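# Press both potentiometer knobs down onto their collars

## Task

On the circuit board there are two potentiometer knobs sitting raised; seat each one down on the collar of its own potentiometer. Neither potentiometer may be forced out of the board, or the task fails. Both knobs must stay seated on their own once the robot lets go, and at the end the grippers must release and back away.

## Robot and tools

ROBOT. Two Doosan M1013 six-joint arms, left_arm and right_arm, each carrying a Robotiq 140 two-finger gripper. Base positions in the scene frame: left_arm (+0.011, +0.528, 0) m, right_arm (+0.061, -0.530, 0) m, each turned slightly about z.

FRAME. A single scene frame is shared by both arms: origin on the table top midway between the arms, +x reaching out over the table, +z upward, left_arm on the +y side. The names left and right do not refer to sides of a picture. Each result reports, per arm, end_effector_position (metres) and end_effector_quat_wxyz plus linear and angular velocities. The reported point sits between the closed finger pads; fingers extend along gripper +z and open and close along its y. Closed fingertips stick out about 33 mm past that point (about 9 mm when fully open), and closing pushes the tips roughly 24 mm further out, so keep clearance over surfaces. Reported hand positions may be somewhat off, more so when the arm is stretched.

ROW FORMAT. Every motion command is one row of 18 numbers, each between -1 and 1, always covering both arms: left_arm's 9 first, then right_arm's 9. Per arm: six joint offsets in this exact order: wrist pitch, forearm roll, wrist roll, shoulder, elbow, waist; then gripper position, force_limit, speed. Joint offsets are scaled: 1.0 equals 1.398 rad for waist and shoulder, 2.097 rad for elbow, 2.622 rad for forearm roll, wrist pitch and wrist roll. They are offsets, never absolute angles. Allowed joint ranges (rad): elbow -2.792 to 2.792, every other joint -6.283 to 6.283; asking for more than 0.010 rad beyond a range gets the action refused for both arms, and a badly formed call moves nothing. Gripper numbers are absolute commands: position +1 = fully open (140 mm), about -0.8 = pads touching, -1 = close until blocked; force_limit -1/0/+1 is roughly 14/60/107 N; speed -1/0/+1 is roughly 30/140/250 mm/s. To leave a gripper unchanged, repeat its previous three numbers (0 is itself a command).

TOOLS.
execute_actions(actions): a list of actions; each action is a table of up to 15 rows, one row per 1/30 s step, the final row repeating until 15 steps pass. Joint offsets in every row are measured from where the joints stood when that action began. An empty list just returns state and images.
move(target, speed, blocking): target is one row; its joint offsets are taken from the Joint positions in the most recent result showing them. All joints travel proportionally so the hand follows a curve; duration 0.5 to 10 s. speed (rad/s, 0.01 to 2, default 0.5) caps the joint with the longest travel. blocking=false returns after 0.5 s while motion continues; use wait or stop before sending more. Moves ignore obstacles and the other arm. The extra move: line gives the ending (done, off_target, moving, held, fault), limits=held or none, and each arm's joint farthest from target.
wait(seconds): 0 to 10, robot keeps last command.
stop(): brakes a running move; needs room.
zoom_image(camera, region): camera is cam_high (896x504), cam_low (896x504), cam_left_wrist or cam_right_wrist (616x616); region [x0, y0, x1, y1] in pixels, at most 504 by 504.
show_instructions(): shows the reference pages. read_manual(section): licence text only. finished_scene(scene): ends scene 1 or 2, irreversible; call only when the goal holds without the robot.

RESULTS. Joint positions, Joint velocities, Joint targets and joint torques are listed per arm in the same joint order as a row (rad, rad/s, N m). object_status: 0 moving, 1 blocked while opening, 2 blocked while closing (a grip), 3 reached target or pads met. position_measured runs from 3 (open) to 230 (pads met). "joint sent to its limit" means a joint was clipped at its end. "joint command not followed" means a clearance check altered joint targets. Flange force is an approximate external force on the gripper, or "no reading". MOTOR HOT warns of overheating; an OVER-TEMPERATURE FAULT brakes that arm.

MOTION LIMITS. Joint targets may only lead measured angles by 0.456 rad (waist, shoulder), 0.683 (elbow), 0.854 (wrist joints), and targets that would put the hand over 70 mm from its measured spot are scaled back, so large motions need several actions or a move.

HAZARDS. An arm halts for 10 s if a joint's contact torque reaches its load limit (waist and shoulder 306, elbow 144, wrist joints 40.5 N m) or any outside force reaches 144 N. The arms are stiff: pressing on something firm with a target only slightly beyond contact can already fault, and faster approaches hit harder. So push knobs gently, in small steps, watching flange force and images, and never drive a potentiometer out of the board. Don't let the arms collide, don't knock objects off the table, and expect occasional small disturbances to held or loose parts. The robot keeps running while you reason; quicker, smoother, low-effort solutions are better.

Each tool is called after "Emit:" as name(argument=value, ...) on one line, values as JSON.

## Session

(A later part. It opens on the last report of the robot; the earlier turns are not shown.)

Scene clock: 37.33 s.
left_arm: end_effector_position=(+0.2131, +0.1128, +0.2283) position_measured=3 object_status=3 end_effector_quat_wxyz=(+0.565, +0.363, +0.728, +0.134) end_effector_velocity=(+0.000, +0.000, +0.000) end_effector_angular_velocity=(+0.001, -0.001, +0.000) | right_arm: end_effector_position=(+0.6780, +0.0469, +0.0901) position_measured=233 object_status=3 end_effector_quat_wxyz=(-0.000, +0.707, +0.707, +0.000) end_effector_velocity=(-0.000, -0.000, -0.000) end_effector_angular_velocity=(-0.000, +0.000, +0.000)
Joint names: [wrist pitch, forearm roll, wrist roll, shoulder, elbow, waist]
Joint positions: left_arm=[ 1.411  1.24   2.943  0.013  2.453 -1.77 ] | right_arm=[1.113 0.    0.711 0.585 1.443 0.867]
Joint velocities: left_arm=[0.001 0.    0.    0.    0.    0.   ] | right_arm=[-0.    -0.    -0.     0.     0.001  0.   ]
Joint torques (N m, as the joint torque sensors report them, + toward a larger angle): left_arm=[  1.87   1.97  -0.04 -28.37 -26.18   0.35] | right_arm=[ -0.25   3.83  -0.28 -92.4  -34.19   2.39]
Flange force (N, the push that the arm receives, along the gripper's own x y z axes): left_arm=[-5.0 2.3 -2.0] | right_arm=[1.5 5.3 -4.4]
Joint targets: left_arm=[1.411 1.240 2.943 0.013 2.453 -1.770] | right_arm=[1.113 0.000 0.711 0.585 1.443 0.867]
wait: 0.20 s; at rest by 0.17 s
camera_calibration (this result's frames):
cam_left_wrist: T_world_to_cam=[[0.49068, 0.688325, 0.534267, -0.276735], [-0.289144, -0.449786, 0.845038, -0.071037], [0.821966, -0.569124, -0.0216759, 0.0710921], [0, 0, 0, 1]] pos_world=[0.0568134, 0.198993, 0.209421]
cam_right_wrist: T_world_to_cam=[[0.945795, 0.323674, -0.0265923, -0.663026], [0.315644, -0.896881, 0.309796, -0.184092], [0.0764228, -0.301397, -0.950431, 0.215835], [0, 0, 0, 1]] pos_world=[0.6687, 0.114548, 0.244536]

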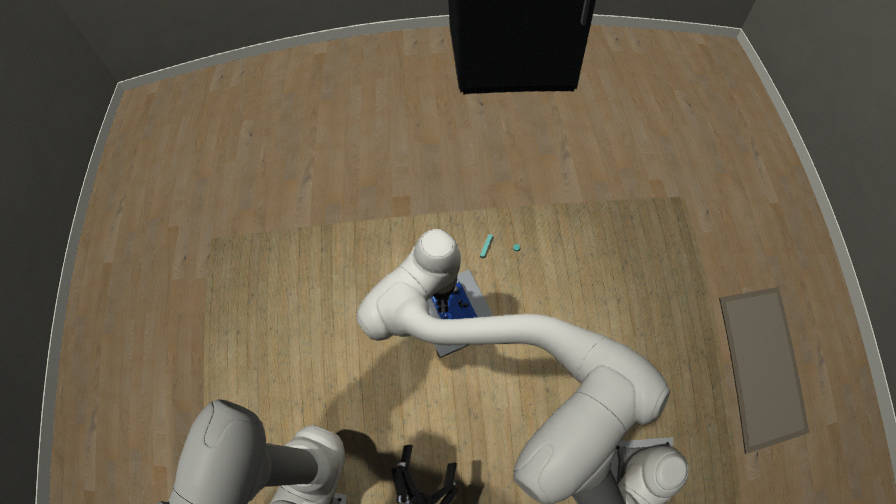

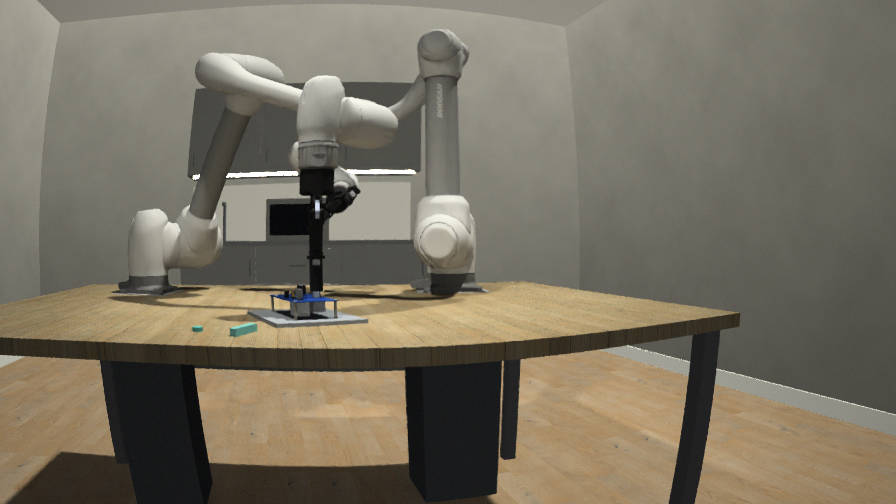

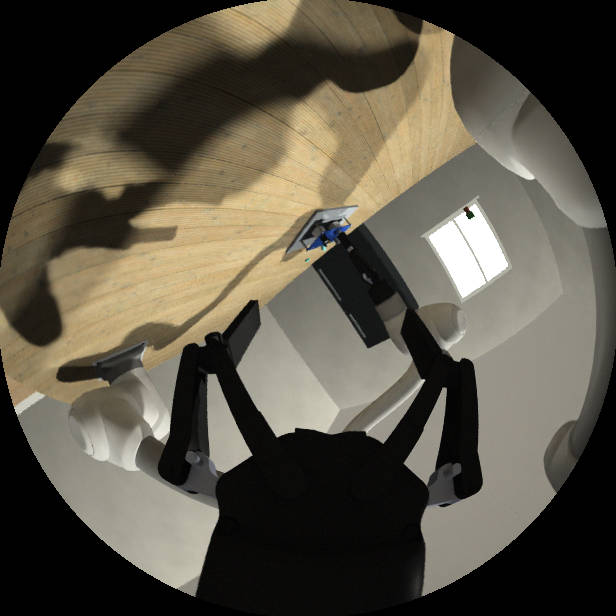

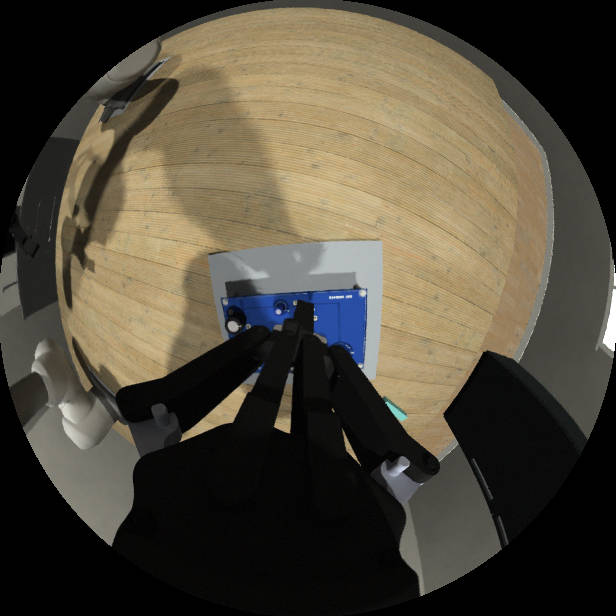

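Emit:
move(target=[0,0,0,0,0,0,1,0,0,-0.0002,0,0,0.00017,0.00014,0,-1,0,0], speed=0.01)

Emit:
wait(seconds=0.2)

Emit:
wait(seconds=0.2)

Emit:
wait(seconds=0.2)

Scene clock: 38.20 s.
left_arm: end_effector_position=(+0.2131, +0.1128, +0.2283) position_measured=3 object_status=3 end_effector_quat_wxyz=(+0.565, +0.363, +0.728, +0.134) end_effector_velocity=(+0.000, +0.001, -0.001) end_effector_angular_velocity=(+0.002, -0.000, -0.001) | right_arm: end_effector_position=(+0.6780, +0.0469, +0.0897) position_measured=233 object_status=3 end_effector_quat_wxyz=(-0.000, +0.707, +0.707, +0.000) end_effector_velocity=(-0.000, -0.000, -0.000) end_effector_angular_velocity=(-0.001, +0.001, -0.000)
Joint names: [wrist pitch, forearm roll, wrist roll, shoulder, elbow, waist]
Joint positions: left_arm=[ 1.411  1.24   2.943  0.013  2.453 -1.77 ] | right_arm=[1.113 0.    0.711 0.585 1.443 0.867]
Joint velocities: left_arm=[-0.     0.     0.    -0.     0.002 -0.   ] | right_arm=[ 0.001  0.     0.     0.     0.    -0.   ]
Joint torques (N m, as the joint torque sensors report them, + toward a larger angle): left_arm=[  1.86   1.97  -0.05 -29.1  -26.45  -0.8 ] | right_arm=[ -0.28   3.85   0.13 -92.38 -33.75   3.52]
Flange force (N, the push that the arm receives, along the gripper's own x y z axes): left_arm=[-5.2 1.2 1.4] | right_arm=[0.8 7.2 -4.8]
Joint targets: left_arm=[1.411 1.240 2.943 0.013 2.453 -1.770] | right_arm=[1.113 0.000 0.711 0.585 1.443 0.867]
move: done; limits=none; left_arm: farthest joint: the waist, 0.000 radians from its target (0.000 radians at the start); right_arm: farthest joint: the waist, 0.000 radians from its target (0.000 radians at the start)
camera_calibration (this result's frames):
cam_left_wrist: T_world_to_cam=[[0.49068, 0.688325, 0.534267, -0.276736], [-0.289144, -0.449786, 0.845038, -0.0710369], [0.821966, -0.569123, -0.0216756, 0.071092], [0, 0, 0, 1]] pos_world=[0.0568135, 0.198993, 0.209421]
cam_right_wrist: T_world_to_cam=[[0.945795, 0.323674, -0.0265932, -0.663027], [0.315645, -0.89688, 0.309797, -0.183991], [0.0764222, -0.301398, -0.950431, 0.215514], [0, 0, 0, 1]] pos_world=[0.668693, 0.114542, 0.244199]

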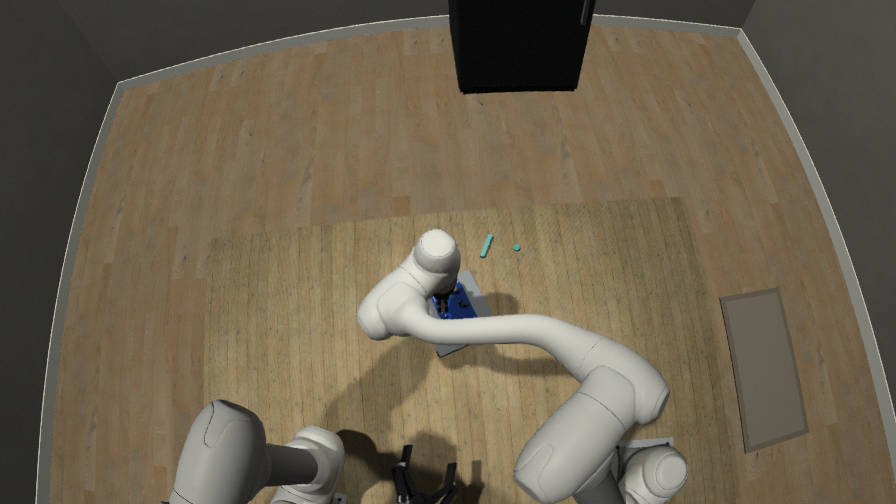

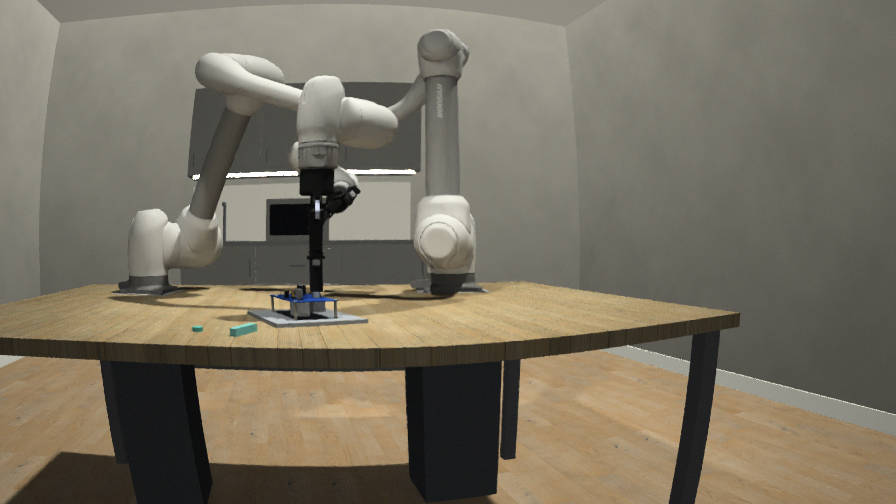

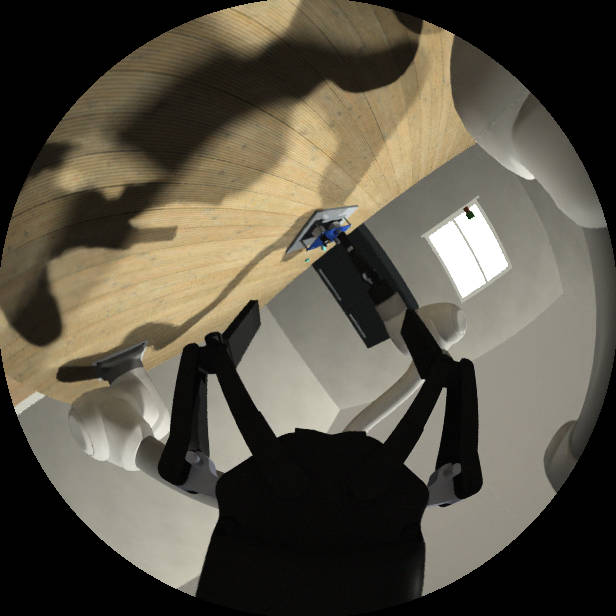

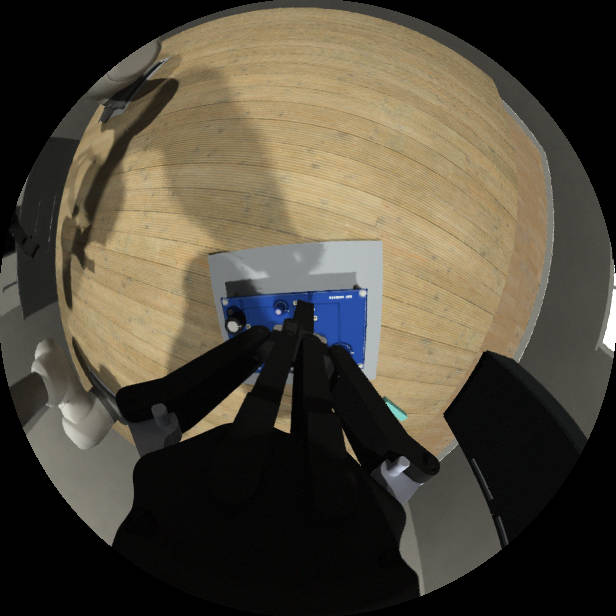

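Scene clock: 38.40 s.
left_arm: end_effector_position=(+0.2131, +0.1128, +0.2283) position_measured=3 object_status=3 end_effector_quat_wxyz=(+0.565, +0.363, +0.728, +0.134) end_effector_velocity=(+0.000, +0.001, -0.000) end_effector_angular_velocity=(+0.001, -0.000, -0.001) | right_arm: end_effector_position=(+0.6780, +0.0469, +0.0897) position_measured=233 object_status=3 end_effector_quat_wxyz=(-0.000, +0.707, +0.707, +0.000) end_effector_velocity=(+0.000, -0.000, -0.000) end_effector_angular_velocity=(-0.000, -0.001, +0.001)
Joint names: [wrist pitch, forearm roll, wrist roll, shoulder, elbow, waist]
Joint positions: left_arm=[ 1.411  1.24   2.943  0.013  2.453 -1.77 ] | right_arm=[1.113 0.    0.711 0.585 1.443 0.867]
Joint velocities: left_arm=[-0.    -0.     0.    -0.     0.001 -0.001] | right_arm=[-0.001 -0.001 -0.     0.     0.    -0.   ]
Joint torques (N m, as the joint torque sensors report them, + toward a larger angle): left_arm=[  1.91   1.91   0.12 -28.87 -26.25  -1.22] | right_arm=[ -0.22   4.24   0.01 -94.45 -33.48   2.47]
Flange force (N, the push that the arm receives, along the gripper's own x y z axes): left_arm=[-5.7 1.6 2.6] | right_arm=[4.3 9.0 -3.4]
Joint targets: left_arm=[1.411 1.240 2.943 0.013 2.453 -1.770] | right_arm=[1.113 0.000 0.711 0.585 1.443 0.867]
wait: 0.20 s; at rest by 0.17 s
camera_calibration (this result's frames):
cam_left_wrist: T_world_to_cam=[[0.49068, 0.688325, 0.534267, -0.276735], [-0.289144, -0.449785, 0.845038, -0.0710369], [0.821966, -0.569124, -0.0216757, 0.0710921], [0, 0, 0, 1]] pos_world=[0.0568135, 0.198993, 0.209421]
cam_right_wrist: T_world_to_cam=[[0.945795, 0.323674, -0.0265962, -0.663026], [0.315645, -0.89688, 0.309798, -0.18399], [0.0764199, -0.3014, -0.95043, 0.215507], [0, 0, 0, 1]] pos_world=[0.668693, 0.114542, 0.24419]

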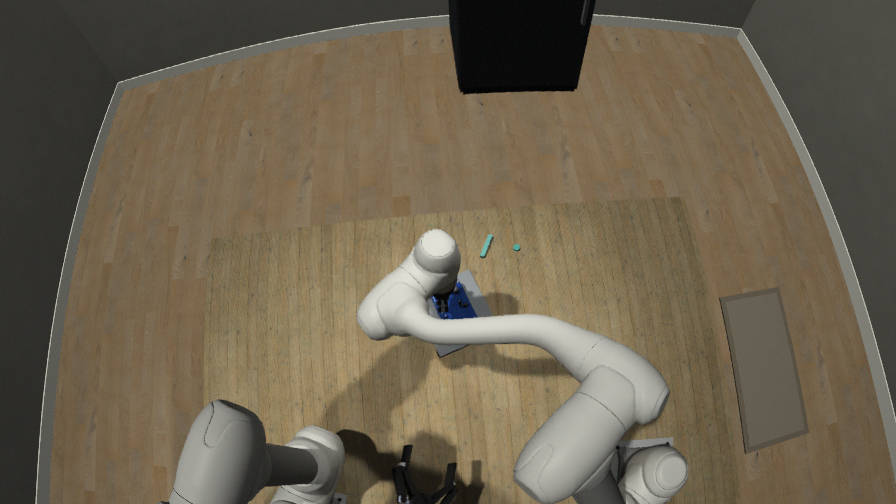

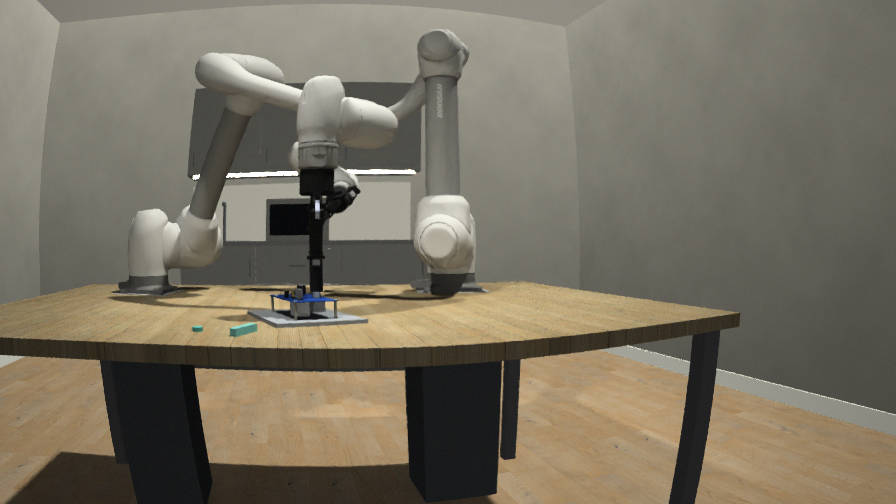

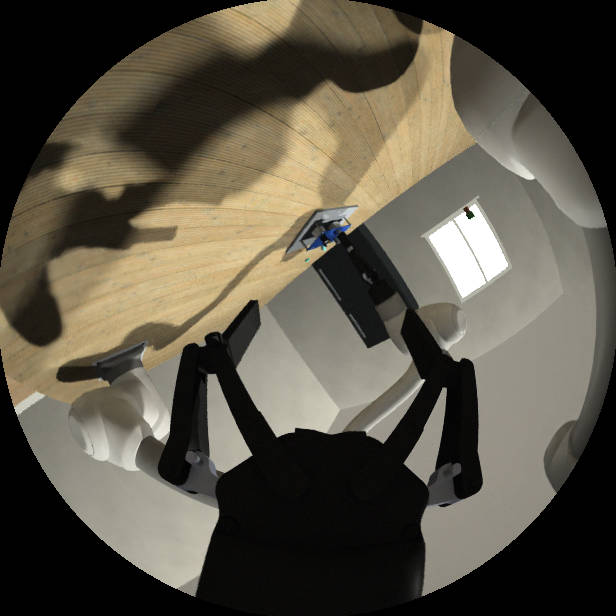

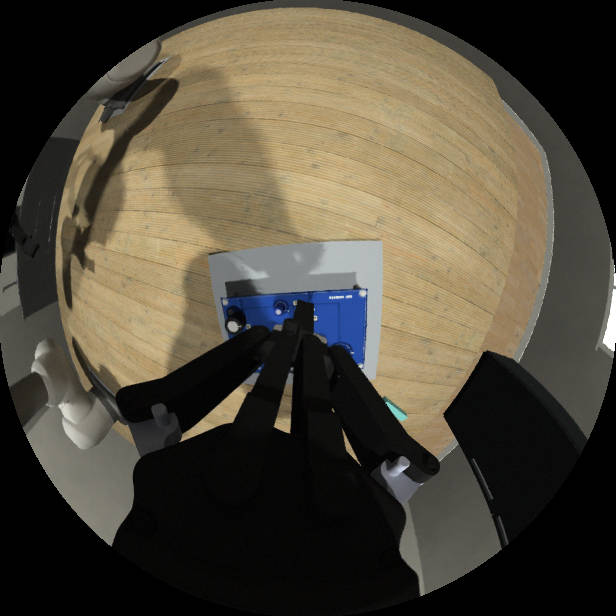

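Scene clock: 38.60 s.
left_arm: end_effector_position=(+0.2131, +0.1128, +0.2283) position_measured=3 object_status=3 end_effector_quat_wxyz=(+0.565, +0.363, +0.728, +0.134) end_effector_velocity=(+0.000, -0.000, +0.001) end_effector_angular_velocity=(-0.001, -0.000, +0.001) | right_arm: end_effector_position=(+0.6780, +0.0469, +0.0897) position_measured=233 object_status=3 end_effector_quat_wxyz=(-0.000, +0.707, +0.707, +0.000) end_effector_velocity=(+0.000, +0.000, +0.000) end_effector_angular_velocity=(+0.000, -0.001, +0.000)
Joint names: [wrist pitch, forearm roll, wrist roll, shoulder, elbow, waist]
Joint positions: left_arm=[ 1.411  1.24   2.943  0.013  2.453 -1.77 ] | right_arm=[1.113 0.    0.711 0.585 1.443 0.867]
Joint velocities: left_arm=[ 0.001  0.     0.    -0.    -0.001  0.   ] | right_arm=[-0.    -0.    -0.    -0.    -0.001 -0.   ]
Joint torques (N m, as the joint torque sensors report them, + toward a larger angle): left_arm=[  1.81   1.94   0.1  -28.84 -26.53  -0.33] | right_arm=[ -0.5    4.34  -0.2  -89.04 -32.69   2.44]
Flange force (N, the push that the arm receives, along the gripper's own x y z axes): left_arm=[-4.7 1.3 -0.1] | right_arm=[0.7 4.7 -8.4]
Joint targets: left_arm=[1.411 1.240 2.943 0.013 2.453 -1.770] | right_arm=[1.113 0.000 0.711 0.585 1.443 0.867]
wait: 0.20 s; at rest by 0.17 s
camera_calibration (this result's frames):
cam_left_wrist: T_world_to_cam=[[0.49068, 0.688325, 0.534267, -0.276736], [-0.289144, -0.449786, 0.845038, -0.0710369], [0.821966, -0.569123, -0.0216756, 0.071092], [0, 0, 0, 1]] pos_world=[0.0568135, 0.198993, 0.209421]
cam_right_wrist: T_world_to_cam=[[0.945795, 0.323674, -0.026598, -0.663025], [0.315646, -0.896879, 0.309798, -0.18399], [0.0764184, -0.301401, -0.95043, 0.215507], [0, 0, 0, 1]] pos_world=[0.668692, 0.114541, 0.244189]

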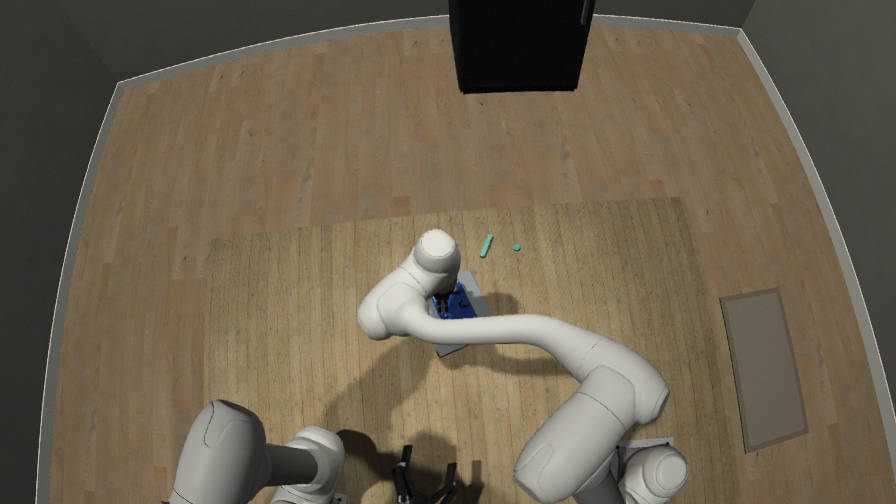

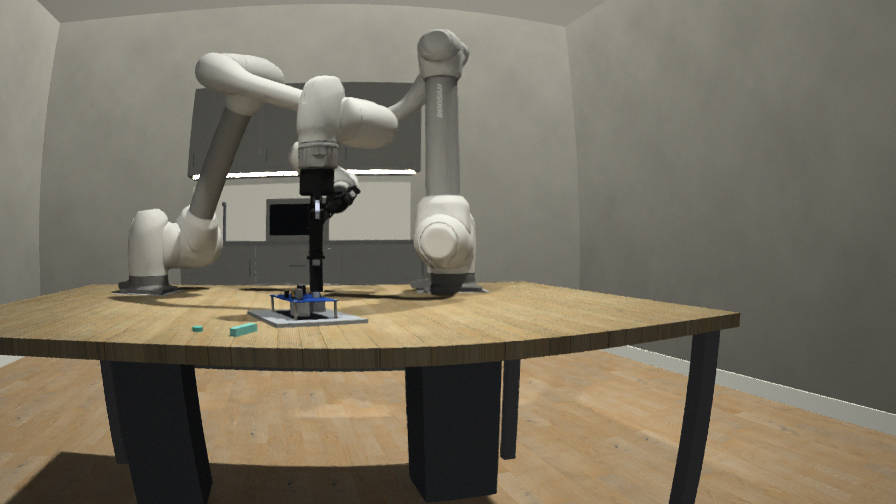

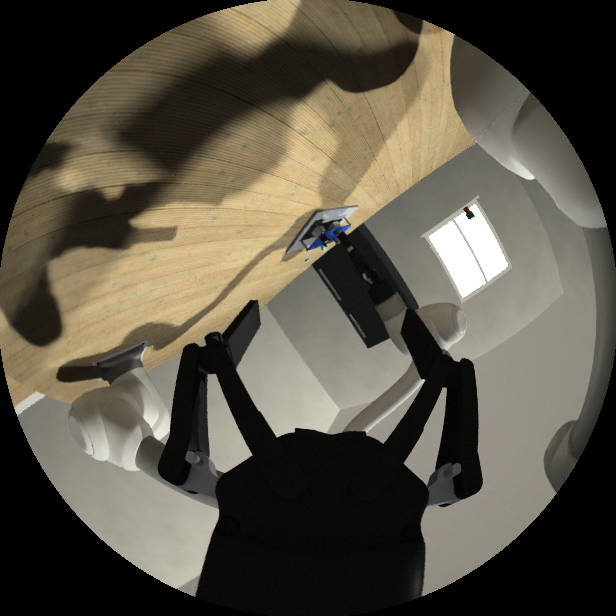

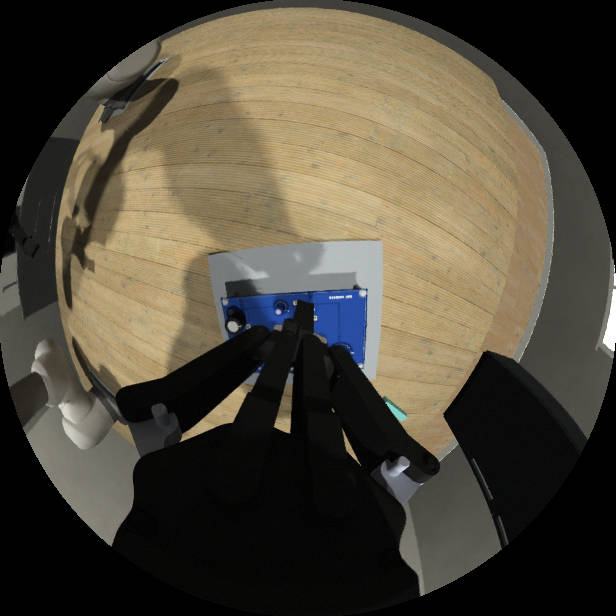

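Scene clock: 38.80 s.
left_arm: end_effector_position=(+0.2131, +0.1128, +0.2283) position_measured=3 object_status=3 end_effector_quat_wxyz=(+0.565, +0.363, +0.728, +0.134) end_effector_velocity=(+0.000, +0.000, +0.000) end_effector_angular_velocity=(+0.000, -0.001, +0.001) | right_arm: end_effector_position=(+0.6780, +0.0469, +0.0897) position_measured=233 object_status=3 end_effector_quat_wxyz=(-0.000, +0.707, +0.707, +0.000) end_effector_velocity=(+0.000, -0.000, +0.000) end_effector_angular_velocity=(-0.000, -0.001, +0.000)
Joint names: [wrist pitch, forearm roll, wrist roll, shoulder, elbow, waist]
Joint positions: left_arm=[ 1.411  1.24   2.943  0.013  2.453 -1.77 ] | right_arm=[1.113 0.    0.711 0.585 1.443 0.867]
Joint velocities: left_arm=[ 0.001 -0.    -0.    -0.     0.    -0.   ] | right_arm=[-0.    -0.001  0.    -0.     0.    -0.   ]
Joint torques (N m, as the joint torque sensors report them, + toward a larger angle): left_arm=[  1.89   2.09   0.09 -29.27 -25.77  -1.09] | right_arm=[ -0.27   4.17  -0.13 -92.27 -33.87   4.98]
Flange force (N, the push that the arm receives, along the gripper's own x y z axes): left_arm=[-6.5 -0.2 1.7] | right_arm=[-0.5 7.8 -4.9]
Joint targets: left_arm=[1.411 1.240 2.943 0.013 2.453 -1.770] | right_arm=[1.113 0.000 0.711 0.585 1.443 0.867]
wait: 0.20 s; at rest by 0.17 s
camera_calibration (this result's frames):
cam_left_wrist: T_world_to_cam=[[0.49068, 0.688325, 0.534267, -0.276736], [-0.289144, -0.449786, 0.845038, -0.0710369], [0.821967, -0.569123, -0.0216755, 0.0710919], [0, 0, 0, 1]] pos_world=[0.0568136, 0.198993, 0.209421]
cam_right_wrist: T_world_to_cam=[[0.945795, 0.323674, -0.0265986, -0.663025], [0.315646, -0.896879, 0.309799, -0.18399], [0.0764179, -0.301402, -0.95043, 0.215507], [0, 0, 0, 1]] pos_world=[0.668692, 0.114541, 0.244188]

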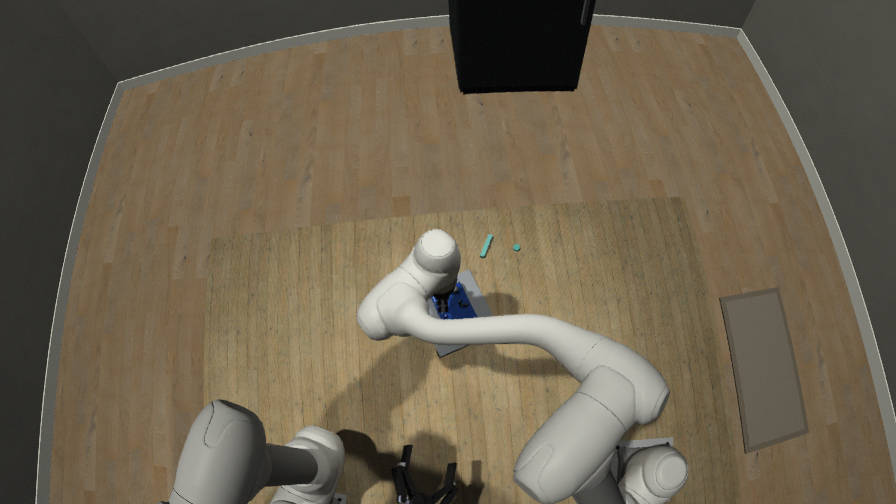

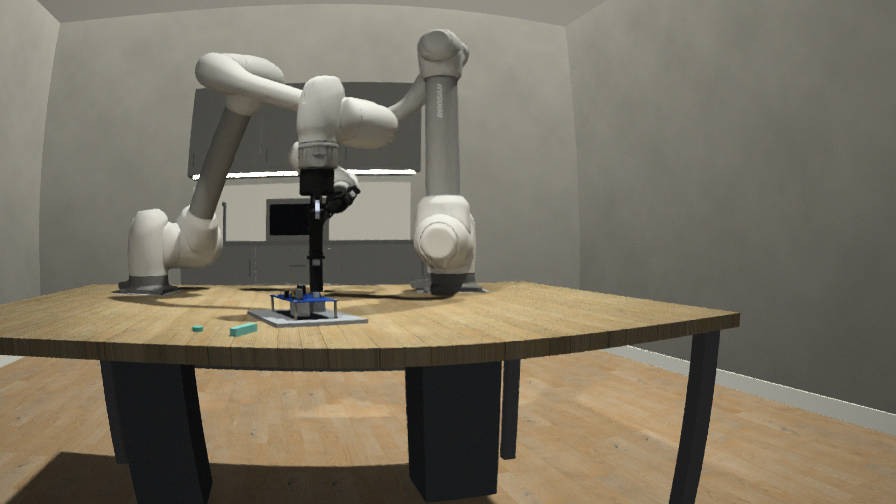

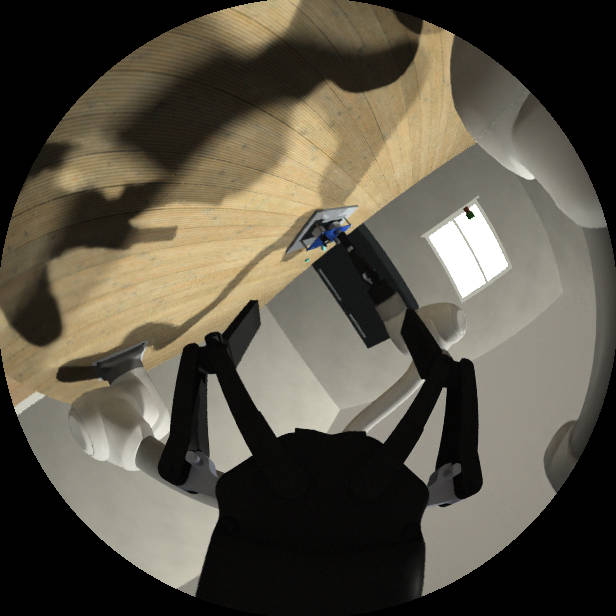

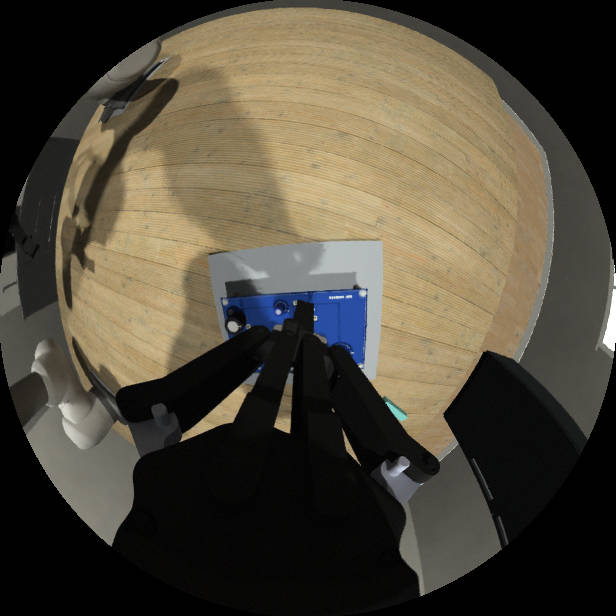

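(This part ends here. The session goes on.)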